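# Move sample box into freezer rack on window bench

## Task

Pick up the sample box from the shelved bench beside the door, bring it to the freezer rack standing on the shelved bench beside the window, and push it fully into a free slot. The task fails if the rack leaves its bench, if any other box ends up not fully inside the rack, if the sample box ever touches the floor, or if the robot falls or finishes tilted. At the end the robot must have released the box and backed away; anything that stays in place only because the robot holds it does not count.

## Robot and tools

Robot: a wheeled base with a central column, a tilting head and two six-joint arms, each with a parallel gripper. Folded, it measures 0.73 m long, 0.62 m wide, 1.88 m tall, with its front 0.40 m ahead of the column. The base only drives forward/back and turns in place; it cannot slide sideways.

Frames: the base frame sits on the floor under the column, between the drive wheels: x forward, y to the left, z up, in metres. left_hand and right_hand are reported in it: the point where the fingers meet (tips reach 8 mm further). A hand's z axis runs along the fingers (quat_wxyz maps (0,0,1) onto it), its y axis across the opening. The odometry frame is the base frame as it was at scene start. base_odometry counts wheel rotation only, so slipping looks like travel; heading is positive leftward, -3.142 to 3.142.

execute_actions: argument "actions" is a list holding one action or none (empty = just report state and images). An action may contain "base", "joints", or both, plus optional "speeds"; its motions begin together. "base" holds exactly one relative command: {"translate_m": d}, an offset from the current position, forward positive, -3 to 3 m; or {"rotate_rad": d}, an in-place turn, counter-clockwise positive, -3.2 to 3.2 rad. "joints" is one dictionary for both arms, keyed by joint name, with absolute targets: head_tilt_rad -0.61 to 1.308 (0 roughly level, positive tilts down); left_/right_joint1_rad -2.879 to 2.879; joint2 0 to 3.141; joint3 0 to 3.019; joint4 -1.692 to 1.57; joint5 -1.57 to 1.57 (positive swings the hand to the robot's right); joint6 -2.094 to 2.094 (positive rolls clockwise viewed from behind the hand); left_/right_gripper_m 0 to 0.093, the fingertip gap in metres. Done tolerances: head 0.03, joints 1-6 0.045, 0.14, 0.09, 0.055, 0.03, 0.035, gripper 0.003. "speeds" caps top speed for that action: translate_m 0.05-0.8 m/s, rotate_rad 0.1-1 rad/s (defaults are the maxima); it does not slow arms. A base move that would last over 8.667 s at its cap is refused. Unknown keys or out-of-range values refuse the whole call. Omitted joints or base may keep pushing toward earlier targets. "cameras" picks images: cam_head_left, cam_head_right, cam_left_wrist, cam_right_wrist, nav_camera, or all (omitted/null = all, [] = none). A stop in one call cancels the remaining motion calls of that reply.

wait: {"seconds": 0-10}; commands nothing, returns state and images. zoom_image: {"camera", "region": [x0,y0,x1,y1]} pixels from top-left, at most 504x504, on the latest full image. finished_scene: {"scene": n}; irreversible, ends the scene once the robot has held its last command.

Arm geometry (approximate): with joint1 at -1.57 (left) or 1.57 (right) and joints 5, 6 at 0, the arm moves in a vertical plane 0.23 m to that side of the column. Let a = j2 - 0.35, b = 1.05 + j2 - j3, c = b - j4 (c = 1.57 means fingers straight down). Hand reach ahead = 0.12 + 0.39 sin a + 0.38 cos b + 0.25 cos c; height = 1.46 + 0.39 cos a - 0.38 sin b - 0.25 sin c. E.g. j2, j3, j4 = 0.93, 0.78, 0.14 gives 0.60 m ahead, 1.21 m up. Real hands sit up to ~5 cm lower and nearer (~12 cm with heavy/far loads); trust the reported hand position (1-3 cm accuracy). Empty reach is about 1 m from the shoulder, lowest about 0.47 m up; the floor is out of reach.

Loads with fingers pointing down: 3.2 kg near 0.4 m ahead at 0.65-1.2 m height; 2 kg to 0.6 m ahead at 0.65-1.25 m; 1 kg to 0.8 m ahead at 0.9-1.2 m; 0.3 kg to 0.6 m ahead at 0.65-1.6 m. A gripper holds roughly 2-6 kg. Fingers flatter than ~1.2 rad below horizontal sag under weight (up to 0.2 kg fine at 0.35 rad).

Gripper: fingers 7 cm long; outside width is opening +1 cm at tips, +5 cm at base; housing 10 cm wide, 7 cm thick. Close to a target smaller than the object; off_target is then expected. An opening staying 0.002 m or more above target means something is held. Fingers that open against walls keep pressing outward and may lift that thing.

Friction: changes under ~0.03 rad (0.08 for joints 2, 3) may not move a joint despite "done". For gentle contact, step about 0.05 rad per call from your last target.

Results: base_status and joint_status report done, off_target, contact_stop (base only), time_out, not_followed, or limit_stop_at_motor_heat. "joint command not followed" with a cause line means a safety check blocked an arm near itself, the other arm, the body or a room object; reverse each joint moved by the offending action by at least 0.05 rad, move the other arm away, or drive off. A blocked arm keeps pushing and may overheat; relieve it by resending its reported positions (a held load sinks about 1 cm per kg each time). on_its_own lists uncommanded behaviour; "held at" is a held target. motor_effort gives left_wheel and right_wheel percent with peak in brackets; readings are noisy and offset. turned_by_wheels vs turned_by_imu disagreeing by over ~4% and 0.05 rad means collision or slip. base_tilt is in degrees (forward/right positive). wheel_motors_off=1 means the wheels are cut for 2 s after about 3 s of hard pushing; the base then does not hold.

Avoid: after contact_stop, back up 0.05 m before turning. Bench tops 0.30-1.20 m high can slide over the base and hit the column; a drop of 0.5 degrees forward tilt means leaning back, so reverse 0.05 m. Never let the arms collide or press on each other, especially near the centre line. Don't drop the box, slam, or shove the rack. Motors heat while holding loads (warning at 85 °C, arm drops at 100 °C).

Cameras: head pair 1.47-1.58 m up, looking down by head tilt; straight ahead may be up to 0.3 rad off image centre. Wrist fisheyes sit 0.10 m behind the fingertips, offset toward the hand's -x, tilted 0.62 rad; closed fingertips appear at image centre, image right is the hand's -y, up is mostly -x. nav_camera is on the base front, 0.23 m up, looking forward. Calibration K, D and T_world_to_cam (base frame to camera) are supplied per camera and may be slightly off.

Each tool is called after ">>>" as a command line: name --argument value for each argument, lists and objects as JSON in quotes; but a table of rows of numbers goes row by row, as --pt "numbers of a row", without its own name.

## Session

>>> execute_actions --actions '[{"joints":{"head_tilt_rad":0.3}}]'

Scene clock: 0.87 s.
base_odometry: x=+0.000 y=+0.000 heading=+0.000 (m, m, rad; odometry frame)
turned_by_wheels: +0.000 (rad since the last result)
turned_by_imu: +0.000 (rad since the last result)
base_tilt: forward=-0.5 right=-0.7 (deg)
base_status: not commanded
joint_positions: head_tilt_rad=+0.319 left_joint1_rad=-1.569 left_joint2_rad=+0.869 left_joint3_rad=+0.385 left_joint4_rad=-0.952 left_joint5_rad=-0.018 left_joint6_rad=-0.020 left_gripper_m=+0.094 right_joint1_rad=+1.558 right_joint2_rad=+0.898 right_joint3_rad=+0.433 right_joint4_rad=-0.915 right_joint5_rad=-0.053 right_joint6_rad=-0.029 right_gripper_m=+0.094
joint_status: all done
wheel_motors_off: 0
motor_effort: left_wheel=+2(2) right_wheel=+1(0) (%)
left_hand: x=+0.1368 y=+0.2280 z=+1.2577 quat_wxyz=(+0.441, +0.006, -0.898, -0.013) (m; base frame)
right_hand: x=+0.1625 y=-0.2192 z=+1.2417 quat_wxyz=(+0.415, -0.003, -0.910, -0.026) (m; base frame)
pictures: cam_head_left, cam_head_right, cam_left_wrist, cam_right_wrist, nav_camera
camera_calibration (this result's frames):
cam_head_left: T_world_to_cam=[[-0.0273001, -0.999251, 0.0274385, 0.0177437], [-0.352701, -0.0160547, -0.935598, 1.46604], [0.935338, -0.0352195, -0.351999, 0.417141], [0, 0, 0, 1]] pos_world=[0.127393, 0.0559588, 1.51798]
cam_head_right: T_world_to_cam=[[-0.0250573, -0.99966, 0.00722819, -0.0697426], [-0.349857, 0.00199576, -0.936801, 1.46972], [0.936468, -0.0260025, -0.349788, 0.411309], [0, 0, 0, 1]] pos_world=[0.127267, -0.0619571, 1.52121]
Images, in order (width x height): cam_head_left 672x504, cam_head_right 672x504, cam_left_wrist 504x504, cam_right_wrist 504x504, nav_camera 672x504.

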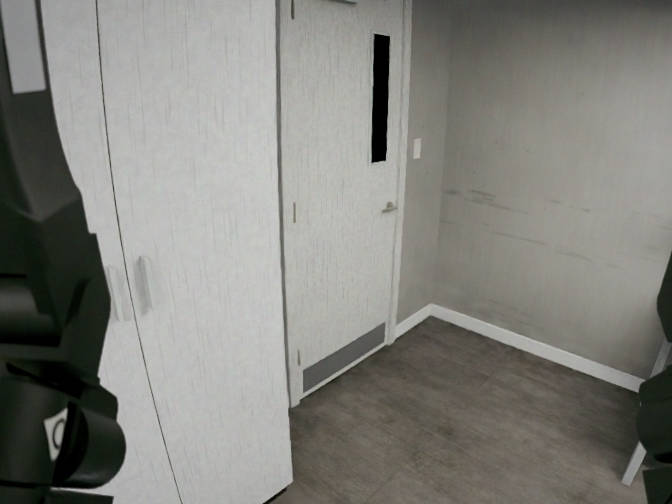

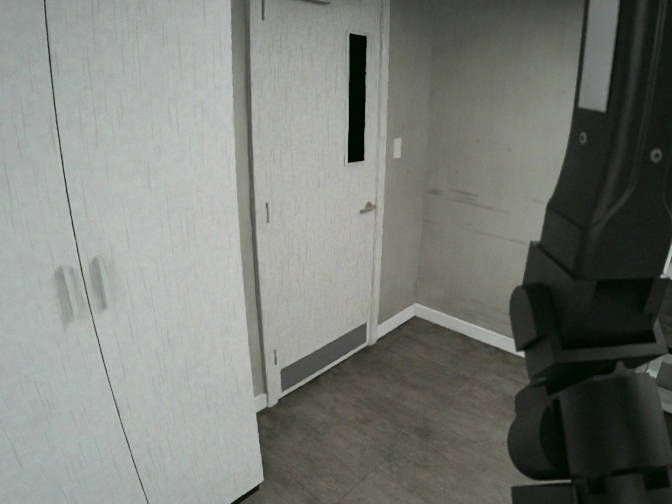

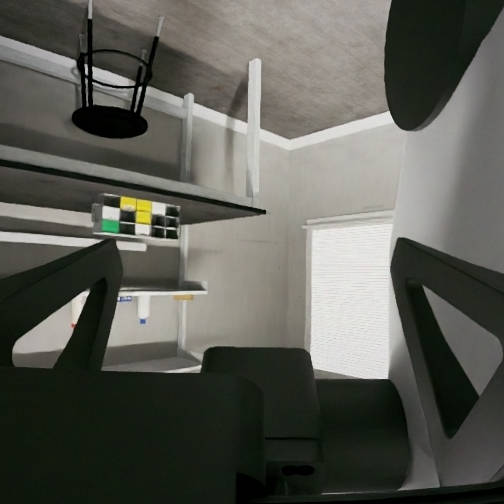

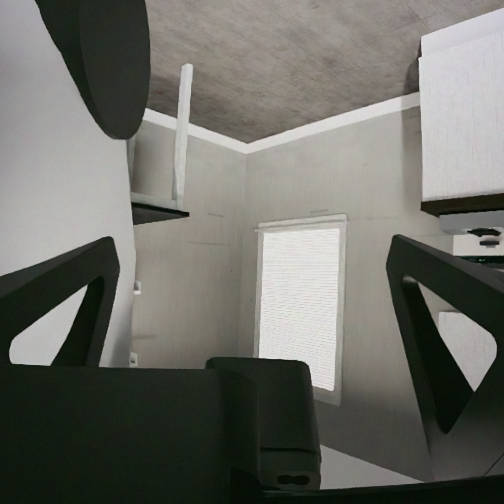

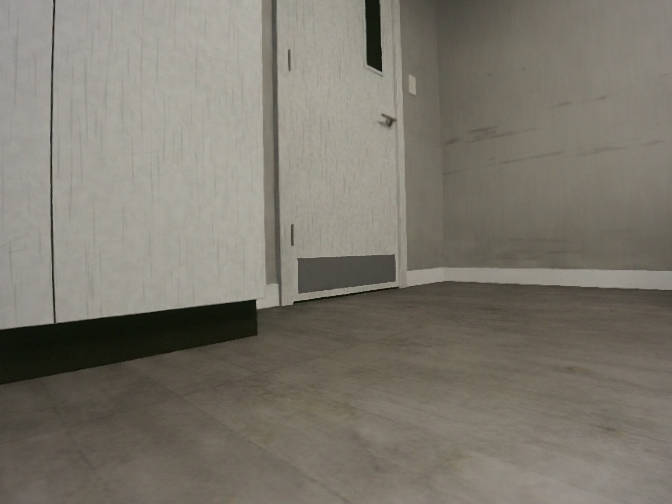

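>>> execute_actions --actions '[{"base":{"rotate_rad":-0.9}}]' --cameras '["cam_head_left","cam_head_right"]'

>>> execute_actions --actions '[{"base":{"rotate_rad":-0.9}}]' --cameras '["cam_head_left","cam_head_right"]'

Scene clock: 5.33 s.
base_odometry: x=+0.000 y=+0.000 heading=-0.898 (m, m, rad; odometry frame)
turned_by_wheels: -0.898 (rad since the last result)
turned_by_imu: -0.881 (rad since the last result)
base_tilt: forward=-0.5 right=-0.8 (deg)
base_status: done
joint_positions: head_tilt_rad=+0.319 left_joint1_rad=-1.569 left_joint2_rad=+0.869 left_joint3_rad=+0.385 left_joint4_rad=-0.952 left_joint5_rad=-0.018 left_joint6_rad=-0.020 left_gripper_m=+0.094 right_joint1_rad=+1.558 right_joint2_rad=+0.898 right_joint3_rad=+0.433 right_joint4_rad=-0.915 right_joint5_rad=-0.053 right_joint6_rad=-0.029 right_gripper_m=+0.094
joint_status: not commanded
wheel_motors_off: 0
motor_effort: left_wheel=+8(52) right_wheel=-8(51) (%)
left_hand: x=+0.1368 y=+0.2280 z=+1.2577 quat_wxyz=(+0.441, +0.006, -0.898, -0.013) (m; base frame)
right_hand: x=+0.1625 y=-0.2192 z=+1.2417 quat_wxyz=(+0.415, -0.003, -0.910, -0.026) (m; base frame)
pictures: cam_head_left, cam_head_right
camera_calibration (this result's frames):
cam_head_left: T_world_to_cam=[[-0.027304, -0.999251, 0.0274346, 0.01775], [-0.352566, -0.0160547, -0.935649, 1.46612], [0.935389, -0.0352195, -0.351863, 0.41693], [0, 0, 0, 1]] pos_world=[0.127396, 0.0559588, 1.51799]
cam_head_right: T_world_to_cam=[[-0.0250583, -0.99966, 0.00722456, -0.069737], [-0.349721, 0.00199576, -0.936852, 1.4698], [0.936519, -0.0260025, -0.349652, 0.411098], [0, 0, 0, 1]] pos_world=[0.12727, -0.0619571, 1.52123]
Images, in order (width x height): cam_head_left 672x504, cam_head_right 672x504.

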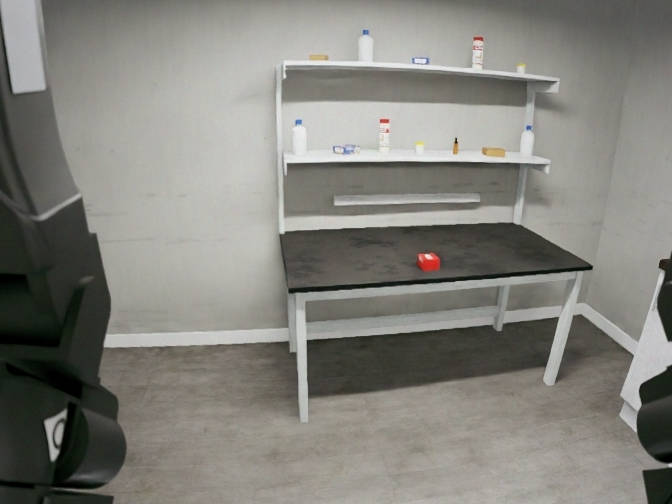

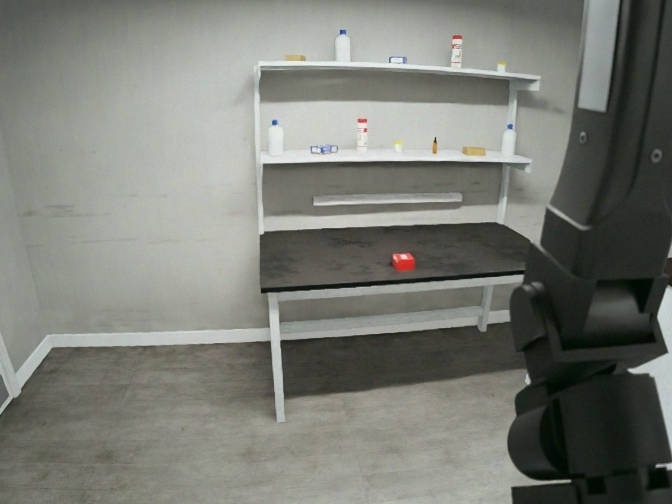

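Scene clock: 7.90 s.
base_odometry: x=+0.000 y=+0.000 heading=-1.796 (m, m, rad; odometry frame)
turned_by_wheels: -0.898 (rad since the last result)
turned_by_imu: -0.883 (rad since the last result)
base_tilt: forward=-0.4 right=-0.8 (deg)
base_status: done
joint_positions: head_tilt_rad=+0.319 left_joint1_rad=-1.569 left_joint2_rad=+0.869 left_joint3_rad=+0.385 left_joint4_rad=-0.952 left_joint5_rad=-0.018 left_joint6_rad=-0.020 left_gripper_m=+0.094 right_joint1_rad=+1.558 right_joint2_rad=+0.898 right_joint3_rad=+0.433 right_joint4_rad=-0.915 right_joint5_rad=-0.053 right_joint6_rad=-0.029 right_gripper_m=+0.094
joint_status: not commanded
wheel_motors_off: 0
motor_effort: left_wheel=+8(28) right_wheel=-8(29) (%)
left_hand: x=+0.1368 y=+0.2280 z=+1.2577 quat_wxyz=(+0.441, +0.006, -0.898, -0.013) (m; base frame)
right_hand: x=+0.1625 y=-0.2192 z=+1.2417 quat_wxyz=(+0.415, -0.003, -0.910, -0.026) (m; base frame)
pictures: cam_head_left, cam_head_right
camera_calibration (this result's frames):
cam_head_left: T_world_to_cam=[[-0.027305, -0.999251, 0.0274337, 0.0177515], [-0.352534, -0.0160547, -0.935661, 1.46613], [0.9354, -0.0352195, -0.351832, 0.416881], [0, 0, 0, 1]] pos_world=[0.127396, 0.0559588, 1.51799]
cam_head_right: T_world_to_cam=[[-0.0250586, -0.99966, 0.00722372, -0.0697357], [-0.349689, 0.00199576, -0.936864, 1.46981], [0.936531, -0.0260025, -0.34962, 0.411049], [0, 0, 0, 1]] pos_world=[0.127271, -0.0619571, 1.52123]
Images, in order (width x height): cam_head_left 672x504, cam_head_right 672x504.

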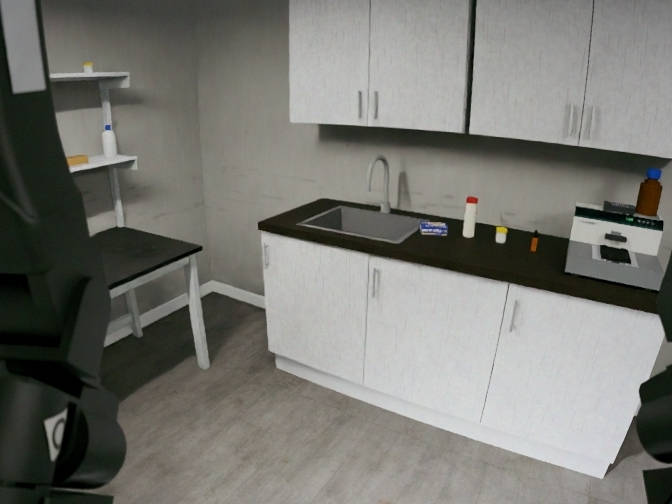

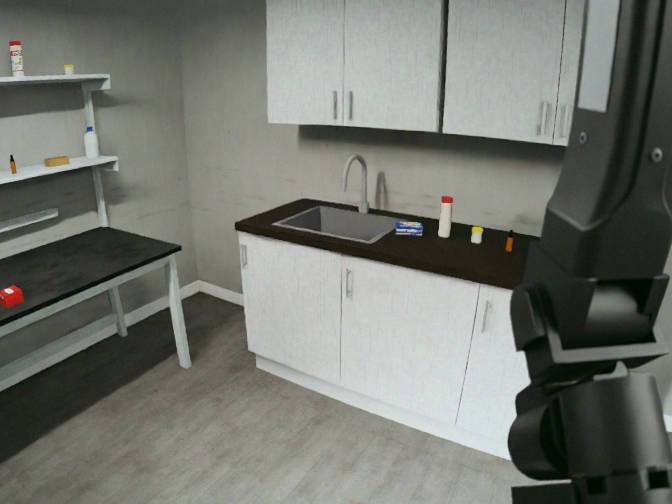

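>>> execute_actions --actions '[{"base":{"rotate_rad":0.6}}]' --cameras '[]'

>>> execute_actions --actions '[{"base":{"translate_m":1.2}}]' --cameras '[]'

>>> execute_actions --actions '[{"base":{"rotate_rad":0.47},"joints":{"head_tilt_rad":0.75}}]' --cameras '["cam_head_left","cam_head_right"]'

Scene clock: 17.37 s.
base_odometry: x=+0.000 y=+0.000 heading=-1.200 (m, m, rad; odometry frame)
turned_by_wheels: +0.596 (rad since the last result)
turned_by_imu: +0.587 (rad since the last result)
base_tilt: forward=-0.2 right=-0.7 (deg)
base_status: done
joint_positions: head_tilt_rad=+0.319 left_joint1_rad=-1.569 left_joint2_rad=+0.869 left_joint3_rad=+0.385 left_joint4_rad=-0.952 left_joint5_rad=-0.018 left_joint6_rad=-0.020 left_gripper_m=+0.094 right_joint1_rad=+1.558 right_joint2_rad=+0.898 right_joint3_rad=+0.433 right_joint4_rad=-0.915 right_joint5_rad=-0.053 right_joint6_rad=-0.029 right_gripper_m=+0.094
joint_status: not commanded
wheel_motors_off: 0
motor_effort: left_wheel=-6(24) right_wheel=+7(28) (%)
left_hand: x=+0.1368 y=+0.2280 z=+1.2577 quat_wxyz=(+0.441, +0.006, -0.898, -0.013) (m; base frame)
right_hand: x=+0.1625 y=-0.2192 z=+1.2417 quat_wxyz=(+0.415, -0.003, -0.910, -0.026) (m; base frame)
pictures: none
No camera images: the call's "cameras" was empty. Leave "cameras" out to get every camera's image.

Scene clock: 21.00 s.
base_odometry: x=+0.434 y=-1.119 heading=-1.201 (m, m, rad; odometry frame)
turned_by_wheels: -0.002 (rad since the last result)
turned_by_imu: -0.006 (rad since the last result)
base_tilt: forward=-0.5 right=-0.7 (deg)
base_status: done
joint_positions: head_tilt_rad=+0.319 left_joint1_rad=-1.569 left_joint2_rad=+0.869 left_joint3_rad=+0.384 left_joint4_rad=-0.952 left_joint5_rad=-0.018 left_joint6_rad=-0.020 left_gripper_m=+0.094 right_joint1_rad=+1.558 right_joint2_rad=+0.898 right_joint3_rad=+0.434 right_joint4_rad=-0.915 right_joint5_rad=-0.053 right_joint6_rad=-0.029 right_gripper_m=+0.094
joint_status: not commanded
wheel_motors_off: 0
motor_effort: left_wheel=-1(48) right_wheel=+2(80) (%)
left_hand: x=+0.1364 y=+0.2280 z=+1.2579 quat_wxyz=(+0.441, +0.006, -0.897, -0.013) (m; base frame)
right_hand: x=+0.1630 y=-0.2192 z=+1.2416 quat_wxyz=(+0.414, -0.003, -0.910, -0.026) (m; base frame)
pictures: none
No camera images: the call's "cameras" was empty. Leave "cameras" out to get every camera's image.

Scene clock: 23.07 s.
base_odometry: x=+0.434 y=-1.119 heading=-0.733 (m, m, rad; odometry frame)
turned_by_wheels: +0.468 (rad since the last result)
turned_by_imu: +0.456 (rad since the last result)
base_tilt: forward=-0.3 right=-0.7 (deg)
base_status: done
joint_positions: head_tilt_rad=+0.752 left_joint1_rad=-1.569 left_joint2_rad=+0.869 left_joint3_rad=+0.384 left_joint4_rad=-0.952 left_joint5_rad=-0.018 left_joint6_rad=-0.020 left_gripper_m=+0.094 right_joint1_rad=+1.558 right_joint2_rad=+0.898 right_joint3_rad=+0.434 right_joint4_rad=-0.915 right_joint5_rad=-0.053 right_joint6_rad=-0.029 right_gripper_m=+0.094
joint_status: all done
wheel_motors_off: 0
motor_effort: left_wheel=-6(63) right_wheel=+8(57) (%)
left_hand: x=+0.1364 y=+0.2280 z=+1.2579 quat_wxyz=(+0.441, +0.006, -0.897, -0.013) (m; base frame)
right_hand: x=+0.1630 y=-0.2192 z=+1.2416 quat_wxyz=(+0.414, -0.003, -0.910, -0.026) (m; base frame)
pictures: cam_head_left, cam_head_right
camera_calibration (this result's frames):
cam_head_left: T_world_to_cam=[[-0.0132753, -0.999251, 0.0363584, 0.00330586], [-0.712574, -0.0160547, -0.701413, 1.12339], [0.701472, -0.0352195, -0.711827, 0.982969], [0, 0, 0, 1]] pos_world=[0.11102, 0.0559588, 1.48755]
cam_head_right: T_world_to_cam=[[-0.0197155, -0.99966, 0.0170708, -0.0851674], [-0.710496, 0.00199576, -0.703699, 1.12878], [0.703425, -0.0260025, -0.710294, 0.978141], [0, 0, 0, 1]] pos_world=[0.112265, -0.0619571, 1.49054]
Images, in order (width x height): cam_head_left 672x504, cam_head_right 672x504.

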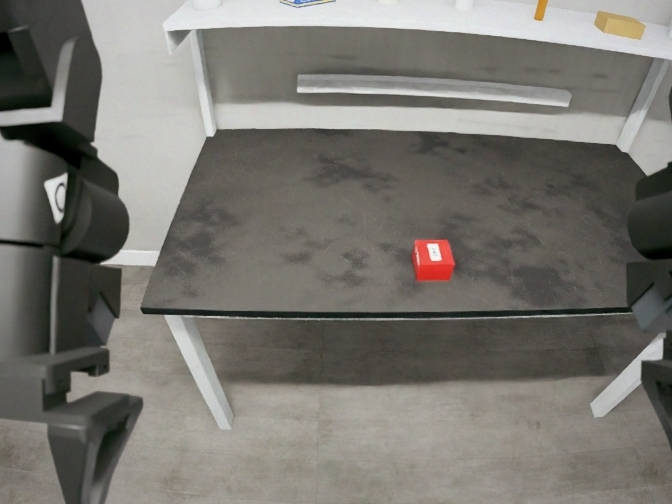

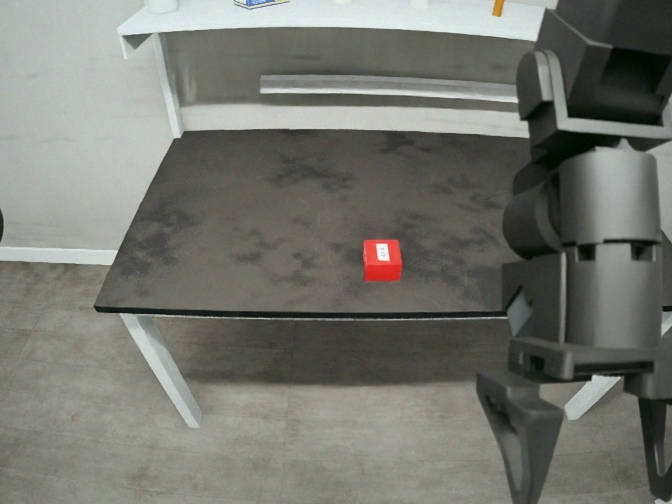

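>>> execute_actions --actions '[{"base":{"translate_m":-0.2},"joints":{"right_joint3_rad":1.69,"right_joint4_rad":1.25,"right_joint5_rad":0,"right_joint6_rad":0,"right_joint2_rad":1.6}}]' --cameras '[]'

>>> execute_actions --actions '[{"base":{"rotate_rad":0.03},"joints":{"right_joint2_rad":2.36}}]' --cameras '["cam_head_left","cam_head_right","cam_right_wrist"]'

Scene clock: 30.90 s.
base_odometry: x=+0.286 y=-0.985 heading=-0.731 (m, m, rad; odometry frame)
turned_by_wheels: +0.002 (rad since the last result)
turned_by_imu: +0.003 (rad since the last result)
base_tilt: forward=-0.4 right=-0.6 (deg)
base_status: done
joint_positions: head_tilt_rad=+0.753 left_joint1_rad=-1.569 left_joint2_rad=+0.869 left_joint3_rad=+0.381 left_joint4_rad=-0.952 left_joint5_rad=-0.018 left_joint6_rad=-0.020 left_gripper_m=+0.094 right_joint1_rad=+1.558 right_joint2_rad=+1.583 right_joint3_rad=+1.677 right_joint4_rad=+1.235 right_joint5_rad=-0.003 right_joint6_rad=-0.008 right_gripper_m=+0.094
joint_status: all done
wheel_motors_off: 0
motor_effort: left_wheel=+2(66) right_wheel=-2(60) (%)
left_hand: x=+0.1345 y=+0.2280 z=+1.2585 quat_wxyz=(+0.442, +0.006, -0.897, -0.013) (m; base frame)
right_hand: x=+0.9450 y=-0.2317 z=+1.3393 quat_wxyz=(-0.799, +0.006, -0.601, +0.008) (m; base frame)
pictures: none
No camera images: the call's "cameras" was empty. Leave "cameras" out to get every camera's image.

Scene clock: 32.67 s.
base_odometry: x=+0.286 y=-0.985 heading=-0.705 (m, m, rad; odometry frame)
turned_by_wheels: +0.027 (rad since the last result)
turned_by_imu: +0.026 (rad since the last result)
base_tilt: forward=-0.3 right=-0.8 (deg)
base_status: done
joint_positions: head_tilt_rad=+0.753 left_joint1_rad=-1.569 left_joint2_rad=+0.869 left_joint3_rad=+0.381 left_joint4_rad=-0.952 left_joint5_rad=-0.018 left_joint6_rad=-0.020 left_gripper_m=+0.094 right_joint1_rad=+1.561 right_joint2_rad=+2.352 right_joint3_rad=+1.691 right_joint4_rad=+1.241 right_joint5_rad=-0.002 right_joint6_rad=-0.008 right_gripper_m=+0.094
joint_status: all done
wheel_motors_off: 0
motor_effort: left_wheel=-1(54) right_wheel=+3(62) (%)
left_hand: x=+0.1345 y=+0.2280 z=+1.2585 quat_wxyz=(+0.442, +0.006, -0.897, -0.013) (m; base frame)
right_hand: x=+0.6403 y=-0.2331 z=+0.8049 quat_wxyz=(-0.524, +0.004, -0.851, +0.006) (m; base frame)
pictures: cam_head_left, cam_head_right, cam_right_wrist
camera_calibration (this result's frames):
cam_head_left: T_world_to_cam=[[-0.0132391, -0.999251, 0.0363716, 0.00328372], [-0.713272, -0.0160547, -0.700704, 1.12234], [0.700763, -0.0352195, -0.712525, 0.98408], [0, 0, 0, 1]] pos_world=[0.110967, 0.0559588, 1.48749]
cam_head_right: T_world_to_cam=[[-0.0196985, -0.99966, 0.0170904, -0.0851984], [-0.711196, 0.00199576, -0.702991, 1.12772], [0.702718, -0.0260025, -0.710993, 0.979254], [0, 0, 0, 1]] pos_world=[0.112216, -0.0619571, 1.49048]
cam_right_wrist: T_world_to_cam=[[-0.00862717, -0.99987, 0.0136012, -0.23644], [-0.881033, 0.00116687, -0.473053, 0.953576], [0.472976, -0.0160642, -0.880929, 0.526367], [0, 0, 0, 1]] pos_world=[0.589134, -0.229066, 0.918]
Images, in order (width x height): cam_head_left 672x504, cam_head_right 672x504, cam_right_wrist 504x504.

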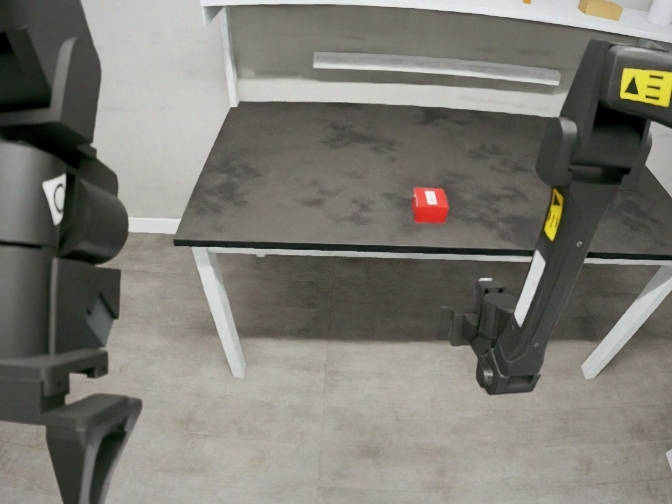

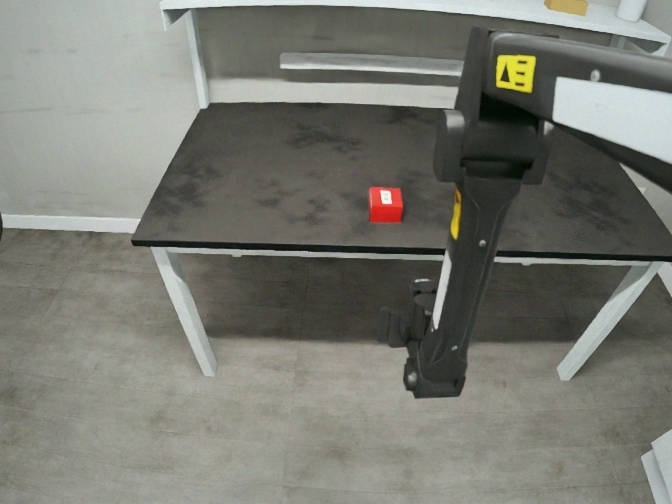

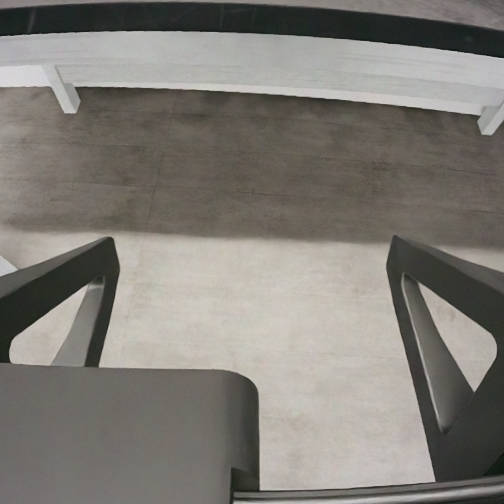

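>>> execute_actions --actions '[{"base":{"translate_m":0.25},"joints":{"right_joint4_rad":1.35}}]' --cameras '["cam_head_left","cam_right_wrist"]'

Scene clock: 36.47 s.
base_odometry: x=+0.476 y=-1.147 heading=-0.703 (m, m, rad; odometry frame)
turned_by_wheels: +0.002 (rad since the last result)
turned_by_imu: +0.001 (rad since the last result)
base_tilt: forward=-0.3 right=-0.6 (deg)
base_status: done
joint_positions: head_tilt_rad=+0.753 left_joint1_rad=-1.569 left_joint2_rad=+0.869 left_joint3_rad=+0.383 left_joint4_rad=-0.952 left_joint5_rad=-0.018 left_joint6_rad=-0.020 left_gripper_m=+0.094 right_joint1_rad=+1.559 right_joint2_rad=+2.357 right_joint3_rad=+1.692 right_joint4_rad=+1.333 right_joint5_rad=-0.002 right_joint6_rad=-0.008 right_gripper_m=+0.094
joint_status: all done
wheel_motors_off: 0
motor_effort: left_wheel=+2(60) right_wheel=-2(78) (%)
left_hand: x=+0.1355 y=+0.2280 z=+1.2581 quat_wxyz=(+0.442, +0.006, -0.897, -0.013) (m; base frame)
right_hand: x=+0.6466 y=-0.2349 z=+0.8232 quat_wxyz=(-0.561, +0.005, -0.828, +0.007) (m; base frame)
pictures: cam_head_left, cam_right_wrist
camera_calibration (this result's frames):
cam_head_left: T_world_to_cam=[[-0.0132365, -0.999251, 0.0363726, 0.00328213], [-0.713322, -0.0160547, -0.700653, 1.12226], [0.700712, -0.0352195, -0.712575, 0.98416], [0, 0, 0, 1]] pos_world=[0.110964, 0.0559588, 1.48748]
cam_right_wrist: T_world_to_cam=[[-0.0102262, -0.999832, 0.0152231, -0.238708], [-0.835985, 0.000195278, -0.548752, 1.00078], [0.548657, -0.0183379, -0.835847, 0.452853], [0, 0, 0, 1]] pos_world=[0.585732, -0.230559, 0.931328]
Images, in order (width x height): cam_head_left 672x504, cam_right_wrist 504x504.

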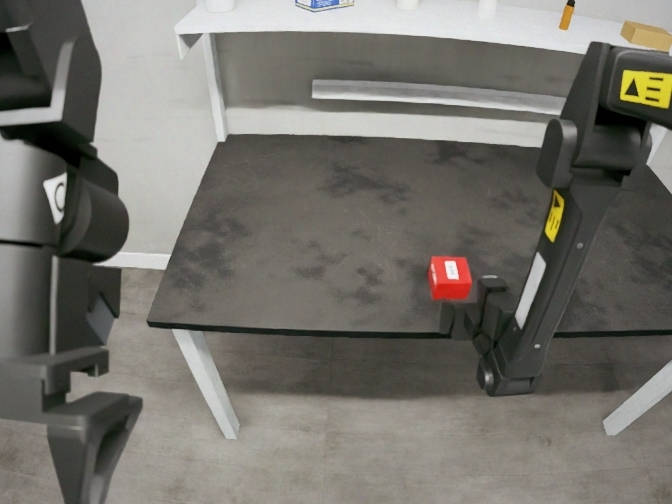

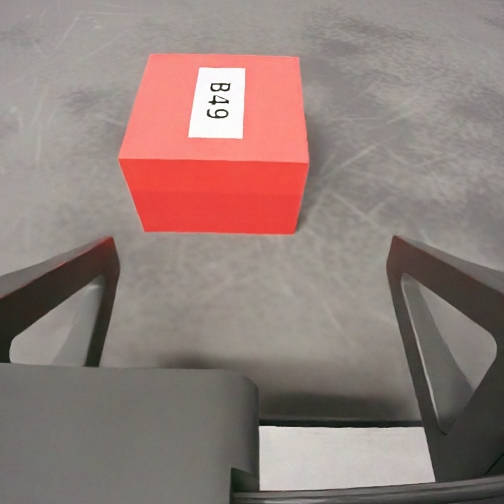

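>>> execute_actions --actions '[{"base":{"rotate_rad":0.028},"joints":{"right_joint4_rad":1.23}}]' --cameras '[]'

>>> execute_actions --actions '[{"base":{"translate_m":0.05}}]' --cameras '["cam_head_left","cam_right_wrist"]'

Scene clock: 40.50 s.
base_odometry: x=+0.476 y=-1.147 heading=-0.678 (m, m, rad; odometry frame)
turned_by_wheels: +0.025 (rad since the last result)
turned_by_imu: +0.024 (rad since the last result)
base_tilt: forward=-0.3 right=-0.7 (deg)
base_status: done
joint_positions: head_tilt_rad=+0.753 left_joint1_rad=-1.569 left_joint2_rad=+0.869 left_joint3_rad=+0.383 left_joint4_rad=-0.952 left_joint5_rad=-0.018 left_joint6_rad=-0.020 left_gripper_m=+0.094 right_joint1_rad=+1.560 right_joint2_rad=+2.357 right_joint3_rad=+1.692 right_joint4_rad=+1.236 right_joint5_rad=-0.002 right_joint6_rad=-0.008 right_gripper_m=+0.094
joint_status: all done
wheel_motors_off: 0
motor_effort: left_wheel=+0(55) right_wheel=+1(57) (%)
left_hand: x=+0.1355 y=+0.2280 z=+1.2581 quat_wxyz=(+0.442, +0.006, -0.897, -0.013) (m; base frame)
right_hand: x=+0.6367 y=-0.2341 z=+0.8014 quat_wxyz=(-0.520, +0.004, -0.854, +0.007) (m; base frame)
pictures: none
No camera images: the call's "cameras" was empty. Leave "cameras" out to get every camera's image.

Scene clock: 41.67 s.
base_odometry: x=+0.515 y=-1.178 heading=-0.676 (m, m, rad; odometry frame)
turned_by_wheels: +0.002 (rad since the last result)
turned_by_imu: +0.002 (rad since the last result)
base_tilt: forward=-0.3 right=-0.7 (deg)
base_status: done
joint_positions: head_tilt_rad=+0.753 left_joint1_rad=-1.569 left_joint2_rad=+0.868 left_joint3_rad=+0.385 left_joint4_rad=-0.952 left_joint5_rad=-0.018 left_joint6_rad=-0.020 left_gripper_m=+0.094 right_joint1_rad=+1.560 right_joint2_rad=+2.356 right_joint3_rad=+1.692 right_joint4_rad=+1.236 right_joint5_rad=-0.002 right_joint6_rad=-0.008 right_gripper_m=+0.094
joint_status: not commanded
wheel_motors_off: 0
motor_effort: left_wheel=+3(58) right_wheel=-2(52) (%)
left_hand: x=+0.1366 y=+0.2280 z=+1.2578 quat_wxyz=(+0.441, +0.006, -0.898, -0.013) (m; base frame)
right_hand: x=+0.6372 y=-0.2344 z=+0.8017 quat_wxyz=(-0.521, +0.004, -0.854, +0.007) (m; base frame)
pictures: cam_head_left, cam_right_wrist
camera_calibration (this result's frames):
cam_head_left: T_world_to_cam=[[-0.0132357, -0.999251, 0.0363728, 0.0032817], [-0.713336, -0.0160547, -0.700639, 1.12224], [0.700698, -0.0352195, -0.712589, 0.984181], [0, 0, 0, 1]] pos_world=[0.110963, 0.0559588, 1.48748]
cam_right_wrist: T_world_to_cam=[[-0.00934509, -0.999845, 0.0149547, -0.238346], [-0.884971, 0.00130677, -0.465644, 0.945896], [0.465552, -0.0175859, -0.884846, 0.532505], [0, 0, 0, 1]] pos_world=[0.586954, -0.230181, 0.9152]
Images, in order (width x height): cam_head_left 672x504, cam_right_wrist 504x504.

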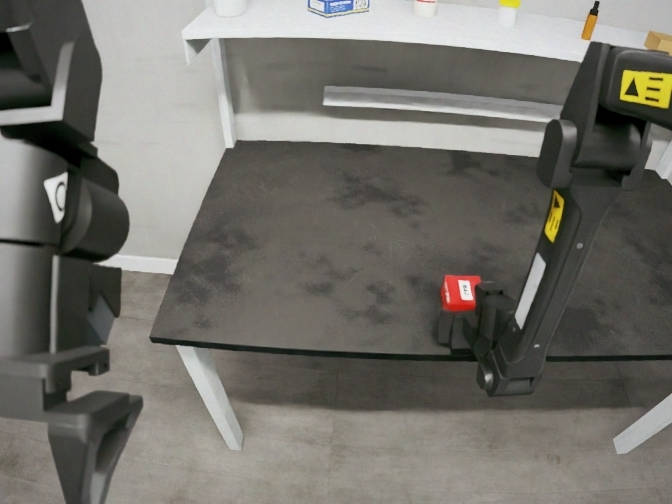

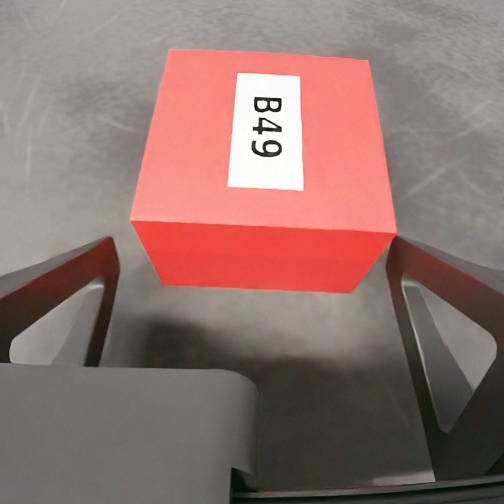

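>>> execute_actions --actions '[{"base":{"rotate_rad":-0.008},"joints":{"right_joint4_rad":1.16}}]' --cameras '[]'

>>> execute_actions --actions '[{"base":{"translate_m":0.04}}]' --cameras '["cam_right_wrist"]'

Scene clock: 44.33 s.
base_odometry: x=+0.515 y=-1.178 heading=-0.682 (m, m, rad; odometry frame)
turned_by_wheels: -0.006 (rad since the last result)
turned_by_imu: -0.006 (rad since the last result)
base_tilt: forward=-0.4 right=-0.8 (deg)
base_status: done
joint_positions: head_tilt_rad=+0.753 left_joint1_rad=-1.569 left_joint2_rad=+0.868 left_joint3_rad=+0.385 left_joint4_rad=-0.952 left_joint5_rad=-0.018 left_joint6_rad=-0.020 left_gripper_m=+0.094 right_joint1_rad=+1.557 right_joint2_rad=+2.357 right_joint3_rad=+1.692 right_joint4_rad=+1.167 right_joint5_rad=-0.002 right_joint6_rad=-0.008 right_gripper_m=+0.094
joint_status: all done
wheel_motors_off: 0
motor_effort: left_wheel=+1(38) right_wheel=-1(38) (%)
left_hand: x=+0.1366 y=+0.2280 z=+1.2578 quat_wxyz=(+0.441, +0.006, -0.898, -0.013) (m; base frame)
right_hand: x=+0.6285 y=-0.2365 z=+0.7866 quat_wxyz=(-0.491, +0.004, -0.871, +0.008) (m; base frame)
pictures: none
No camera images: the call's "cameras" was empty. Leave "cameras" out to get every camera's image.

Scene clock: 45.53 s.
base_odometry: x=+0.546 y=-1.204 heading=-0.681 (m, m, rad; odometry frame)
turned_by_wheels: +0.001 (rad since the last result)
turned_by_imu: +0.001 (rad since the last result)
base_tilt: forward=-0.4 right=-0.8 (deg)
base_status: done
joint_positions: head_tilt_rad=+0.753 left_joint1_rad=-1.569 left_joint2_rad=+0.868 left_joint3_rad=+0.385 left_joint4_rad=-0.952 left_joint5_rad=-0.018 left_joint6_rad=-0.020 left_gripper_m=+0.094 right_joint1_rad=+1.557 right_joint2_rad=+2.356 right_joint3_rad=+1.692 right_joint4_rad=+1.167 right_joint5_rad=-0.002 right_joint6_rad=-0.008 right_gripper_m=+0.094
joint_status: not commanded
wheel_motors_off: 0
motor_effort: left_wheel=+2(37) right_wheel=-1(39) (%)
left_hand: x=+0.1366 y=+0.2280 z=+1.2578 quat_wxyz=(+0.441, +0.006, -0.898, -0.013) (m; base frame)
right_hand: x=+0.6288 y=-0.2365 z=+0.7868 quat_wxyz=(-0.491, +0.004, -0.871, +0.008) (m; base frame)
pictures: cam_right_wrist
camera_calibration (this result's frames):
cam_right_wrist: T_world_to_cam=[[-0.0101076, -0.999801, 0.017188, -0.241521], [-0.915137, 0.00232121, -0.403137, 0.901608], [0.403017, -0.0198041, -0.914978, 0.585708], [0, 0, 0, 1]] pos_world=[0.586603, -0.231966, 0.903533]
Images, in order (width x height): cam_right_wrist 504x504.

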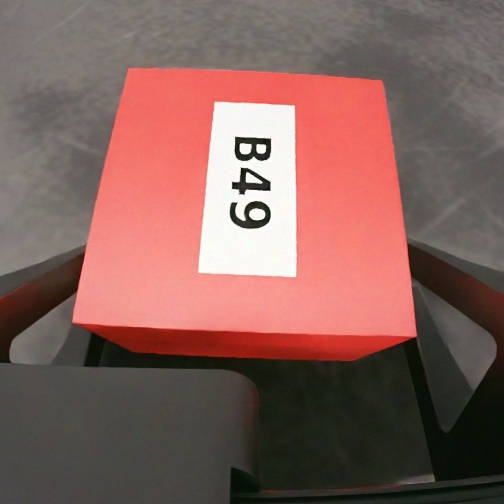

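>>> execute_actions --actions '[{"joints":{"right_gripper_m":0.06}}]' --cameras '[]'

>>> execute_actions --actions '[{"joints":{"right_joint2_rad":2.15,"right_joint4_rad":0.96}}]' --cameras '["cam_right_wrist"]'

>>> execute_actions --actions '[{"base":{"translate_m":-0.6},"joints":{"head_tilt_rad":0.35}}]' --cameras '[]'

>>> execute_actions --actions '[{"base":{"rotate_rad":3.1}}]'

Scene clock: 49.53 s.
base_odometry: x=+0.546 y=-1.204 heading=-0.681 (m, m, rad; odometry frame)
turned_by_wheels: +0.000 (rad since the last result)
turned_by_imu: +0.000 (rad since the last result)
base_tilt: forward=-0.2 right=-0.8 (deg)
base_status: not commanded
joint_positions: head_tilt_rad=+0.753 left_joint1_rad=-1.569 left_joint2_rad=+0.868 left_joint3_rad=+0.385 left_joint4_rad=-0.952 left_joint5_rad=-0.018 left_joint6_rad=-0.020 left_gripper_m=+0.094 right_joint1_rad=+1.557 right_joint2_rad=+2.356 right_joint3_rad=+1.692 right_joint4_rad=+1.167 right_joint5_rad=-0.002 right_joint6_rad=-0.008 right_gripper_m=+0.075
joint_status: right_gripper_m off_target (ended at +0.075, target +0.060)
wheel_motors_off: 0
motor_effort: left_wheel=+2(2) right_wheel=-1(1) (%)
left_hand: x=+0.1366 y=+0.2280 z=+1.2578 quat_wxyz=(+0.441, +0.006, -0.898, -0.013) (m; base frame)
right_hand: x=+0.6288 y=-0.2365 z=+0.7868 quat_wxyz=(-0.491, +0.004, -0.871, +0.008) (m; base frame)
pictures: none
No camera images: the call's "cameras" was empty. Leave "cameras" out to get every camera's image.

Scene clock: 50.83 s.
base_odometry: x=+0.546 y=-1.204 heading=-0.681 (m, m, rad; odometry frame)
turned_by_wheels: +0.000 (rad since the last result)
turned_by_imu: +0.000 (rad since the last result)
base_tilt: forward=-0.5 right=-0.8 (deg)
base_status: not commanded
joint_positions: head_tilt_rad=+0.753 left_joint1_rad=-1.569 left_joint2_rad=+0.868 left_joint3_rad=+0.385 left_joint4_rad=-0.952 left_joint5_rad=-0.018 left_joint6_rad=-0.020 left_gripper_m=+0.094 right_joint1_rad=+1.557 right_joint2_rad=+2.149 right_joint3_rad=+1.691 right_joint4_rad=+0.963 right_joint5_rad=-0.002 right_joint6_rad=-0.007 right_gripper_m=+0.075
joint_status: all done
wheel_motors_off: 0
motor_effort: left_wheel=+2(2) right_wheel=-2(2) (%)
left_hand: x=+0.1366 y=+0.2280 z=+1.2578 quat_wxyz=(+0.441, +0.006, -0.898, -0.013) (m; base frame)
right_hand: x=+0.7345 y=-0.2364 z=+0.8600 quat_wxyz=(-0.492, +0.003, -0.870, +0.007) (m; base frame)
pictures: cam_right_wrist
camera_calibration (this result's frames):
cam_right_wrist: T_world_to_cam=[[-0.0114365, -0.999811, 0.015738, -0.239414], [-0.913735, 0.00405647, -0.406291, 1.02991], [0.40615, -0.0190269, -0.913608, 0.606787], [0, 0, 0, 1]] pos_world=[0.691882, -0.232002, 0.976577]
Images, in order (width x height): cam_right_wrist 504x504.

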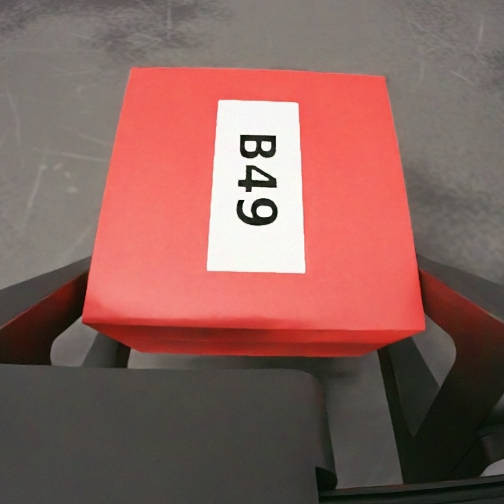

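Scene clock: 53.53 s.
base_odometry: x=+0.080 y=-0.826 heading=-0.680 (m, m, rad; odometry frame)
turned_by_wheels: +0.002 (rad since the last result)
turned_by_imu: +0.004 (rad since the last result)
base_tilt: forward=-0.5 right=-0.7 (deg)
base_status: done
joint_positions: head_tilt_rad=+0.369 left_joint1_rad=-1.569 left_joint2_rad=+0.868 left_joint3_rad=+0.380 left_joint4_rad=-0.952 left_joint5_rad=-0.018 left_joint6_rad=-0.020 left_gripper_m=+0.094 right_joint1_rad=+1.558 right_joint2_rad=+2.154 right_joint3_rad=+1.686 right_joint4_rad=+0.963 right_joint5_rad=-0.002 right_joint6_rad=-0.007 right_gripper_m=+0.075
joint_status: all done
wheel_motors_off: 0
motor_effort: left_wheel=+2(76) right_wheel=-2(64) (%)
left_hand: x=+0.1344 y=+0.2280 z=+1.2586 quat_wxyz=(+0.442, +0.006, -0.897, -0.013) (m; base frame)
right_hand: x=+0.7285 y=-0.2358 z=+0.8554 quat_wxyz=(-0.488, +0.003, -0.873, +0.007) (m; base frame)
pictures: none
No camera images: the call's "cameras" was empty. Leave "cameras" out to get every camera's image.

Scene clock: 58.23 s.
base_odometry: x=+0.080 y=-0.826 heading=+2.419 (m, m, rad; odometry frame)
turned_by_wheels: +3.099 (rad since the last result)
turned_by_imu: +3.041 (rad since the last result)
base_tilt: forward=-0.4 right=-0.8 (deg)
base_status: done
joint_positions: head_tilt_rad=+0.369 left_joint1_rad=-1.569 left_joint2_rad=+0.868 left_joint3_rad=+0.380 left_joint4_rad=-0.952 left_joint5_rad=-0.018 left_joint6_rad=-0.020 left_gripper_m=+0.094 right_joint1_rad=+1.564 right_joint2_rad=+2.154 right_joint3_rad=+1.686 right_joint4_rad=+0.963 right_joint5_rad=-0.002 right_joint6_rad=-0.007 right_gripper_m=+0.075
joint_status: not commanded
wheel_motors_off: 0
motor_effort: left_wheel=-8(55) right_wheel=+8(67) (%)
left_hand: x=+0.1344 y=+0.2280 z=+1.2586 quat_wxyz=(+0.442, +0.006, -0.897, -0.013) (m; base frame)
right_hand: x=+0.7285 y=-0.2313 z=+0.8554 quat_wxyz=(-0.488, +0.003, -0.873, +0.004) (m; base frame)
pictures: cam_head_left, cam_head_right, cam_left_wrist, cam_right_wrist, nav_camera
camera_calibration (this result's frames):
cam_head_left: T_world_to_cam=[[-0.0259123, -0.999251, 0.0287527, 0.0156504], [-0.398457, -0.0160547, -0.917047, 1.43976], [0.916821, -0.0352195, -0.397742, 0.488512], [0, 0, 0, 1]] pos_world=[0.126211, 0.0559588, 1.51418]
cam_head_right: T_world_to_cam=[[-0.0246699, -0.99966, 0.00845632, -0.0716533], [-0.395675, 0.00199576, -0.918388, 1.44366], [0.918059, -0.0260025, -0.39559, 0.482765], [0, 0, 0, 1]] pos_world=[0.126246, -0.0619571, 1.51742]
cam_left_wrist: T_world_to_cam=[[0.00555217, -0.999917, -0.0116555, 0.241711], [-0.0245444, -0.0117884, 0.999629, -1.24883], [-0.999683, -0.00526404, -0.0246078, 0.287501], [0, 0, 0, 1]] pos_world=[0.255416, 0.228482, 1.25826]
cam_right_wrist: T_world_to_cam=[[-0.00833867, -0.99991, 0.0105053, -0.232073], [-0.918184, 0.00349522, -0.396138, 1.01702], [0.396066, -0.012949, -0.918131, 0.617699], [0, 0, 0, 1]] pos_world=[0.687224, -0.227608, 0.972446]
Images, in order (width x height): cam_head_left 672x504, cam_head_right 672x504, cam_left_wrist 504x504, cam_right_wrist 504x504, nav_camera 672x504.

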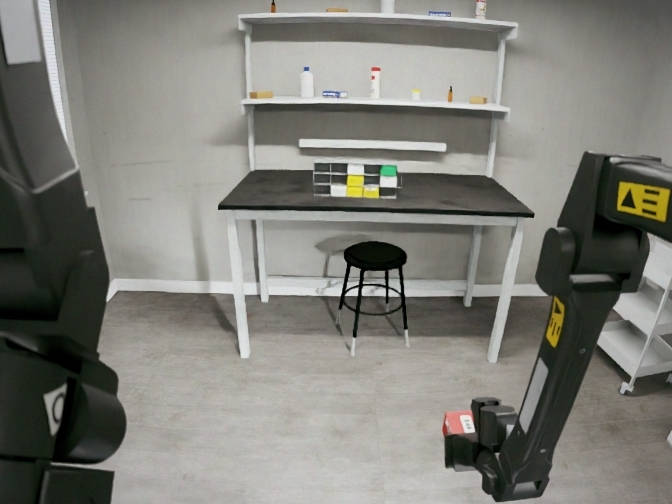

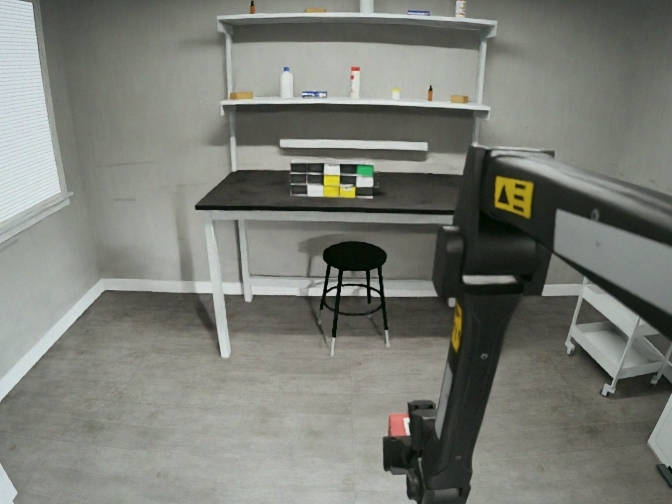

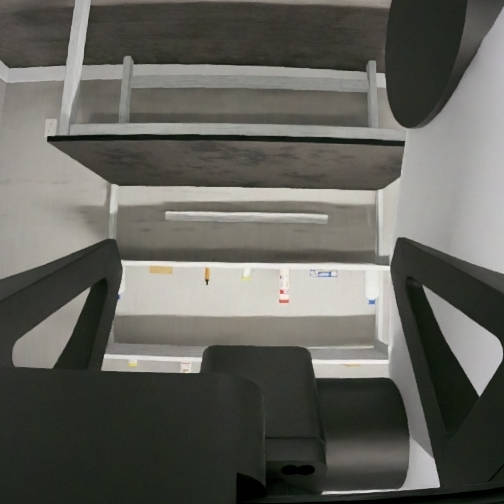

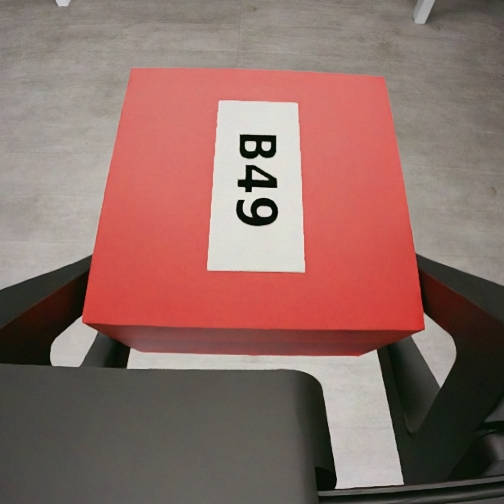

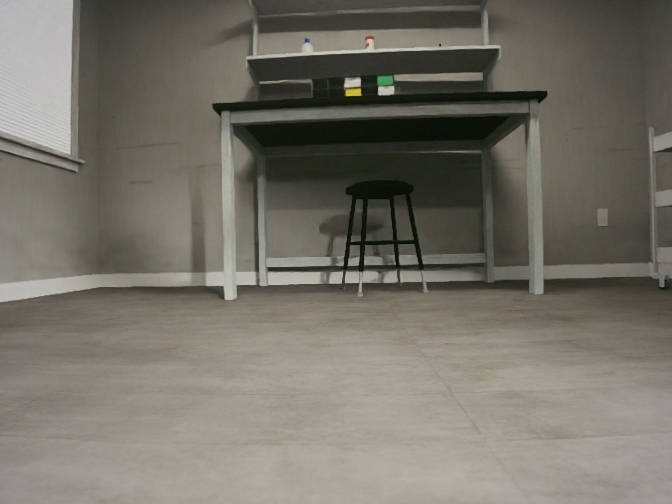

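>>> execute_actions --actions '[{"base":{"translate_m":1.15},"joints":{"head_tilt_rad":0.6,"right_joint2_rad":2.03,"right_joint4_rad":0.84}}]' --cameras '["cam_head_left","cam_head_right","cam_right_wrist"]'

>>> zoom_image --camera "cam_head_left" --region '[260,120,560,345]'

Scene clock: 66.00 s.
base_odometry: x=-0.783 y=-0.065 heading=+2.420 (m, m, rad; odometry frame)
turned_by_wheels: +0.001 (rad since the last result)
turned_by_imu: -0.003 (rad since the last result)
base_tilt: forward=-0.3 right=-0.7 (deg)
base_status: done
joint_positions: head_tilt_rad=+0.604 left_joint1_rad=-1.569 left_joint2_rad=+0.868 left_joint3_rad=+0.382 left_joint4_rad=-0.952 left_joint5_rad=-0.018 left_joint6_rad=-0.020 left_gripper_m=+0.094 right_joint1_rad=+1.563 right_joint2_rad=+2.032 right_joint3_rad=+1.677 right_joint4_rad=+0.836 right_joint5_rad=-0.002 right_joint6_rad=-0.007 right_gripper_m=+0.075
joint_status: all done
wheel_motors_off: 0
motor_effort: left_wheel=+1(62) right_wheel=-1(64) (%)
left_hand: x=+0.1356 y=+0.2280 z=+1.2582 quat_wxyz=(+0.441, +0.006, -0.897, -0.013) (m; base frame)
right_hand: x=+0.7777 y=-0.2315 z=+0.9035 quat_wxyz=(-0.482, +0.003, -0.876, +0.005) (m; base frame)
pictures: cam_head_left, cam_head_right, cam_right_wrist
camera_calibration (this result's frames):
cam_head_left: T_world_to_cam=[[-0.0184982, -0.999251, 0.0339998, 0.0071993], [-0.601198, -0.0160547, -0.798939, 1.26801], [0.798886, -0.0352195, -0.600451, 0.80658], [0, 0, 0, 1]] pos_world=[0.118096, 0.0559588, 1.49713]
cam_head_right: T_world_to_cam=[[-0.02202, -0.99966, 0.0139727, -0.080281], [-0.598806, 0.00199576, -0.800892, 1.27287], [0.800592, -0.0260025, -0.598646, 0.801345], [0, 0, 0, 1]] pos_world=[0.118885, -0.0619571, 1.50028]
cam_right_wrist: T_world_to_cam=[[-0.00847095, -0.999905, 0.0108999, -0.232613], [-0.923537, 0.00364354, -0.383493, 1.07397], [0.383417, -0.013315, -0.923479, 0.657041], [0, 0, 0, 1]] pos_world=[0.737961, -0.227755, 1.02116]
Images, in order (width x height): cam_head_left 672x504, cam_head_right 672x504, cam_right_wrist 504x504.

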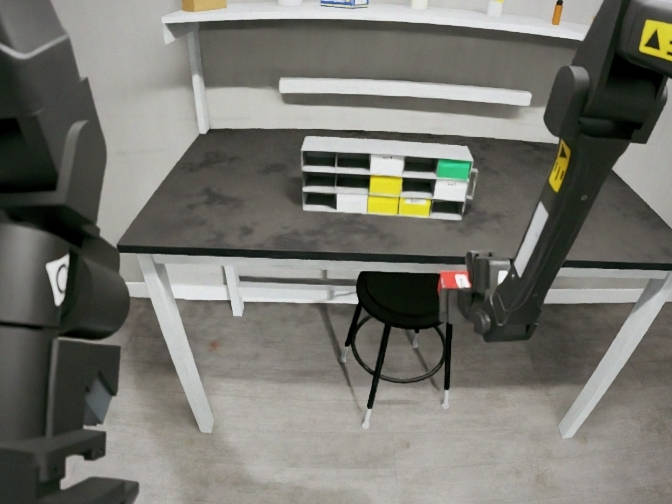

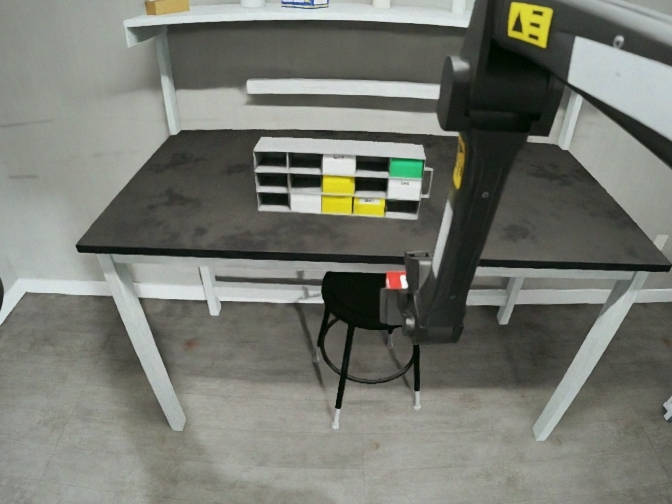

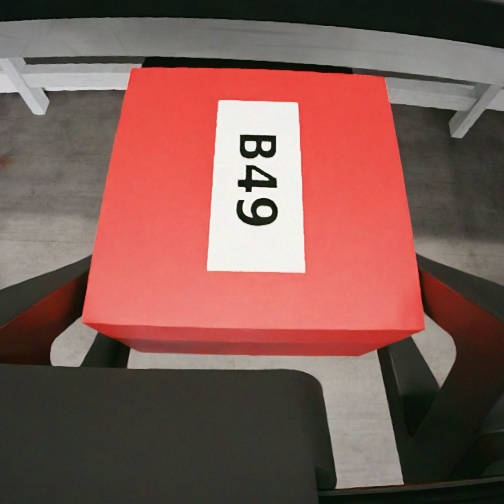

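Region (260, 120, 560, 345) of cam_head_left's 672x504 image, scaled by 1.680, with more detail than that image has; it fills the top 378 rows of this view, and the rest is white.

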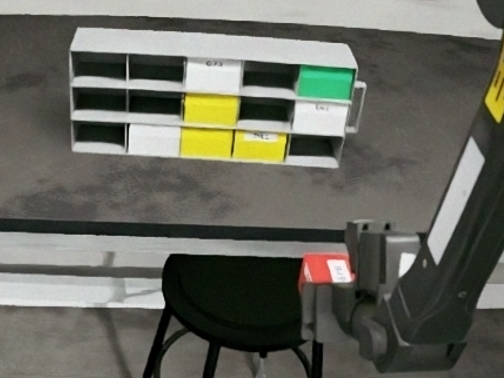

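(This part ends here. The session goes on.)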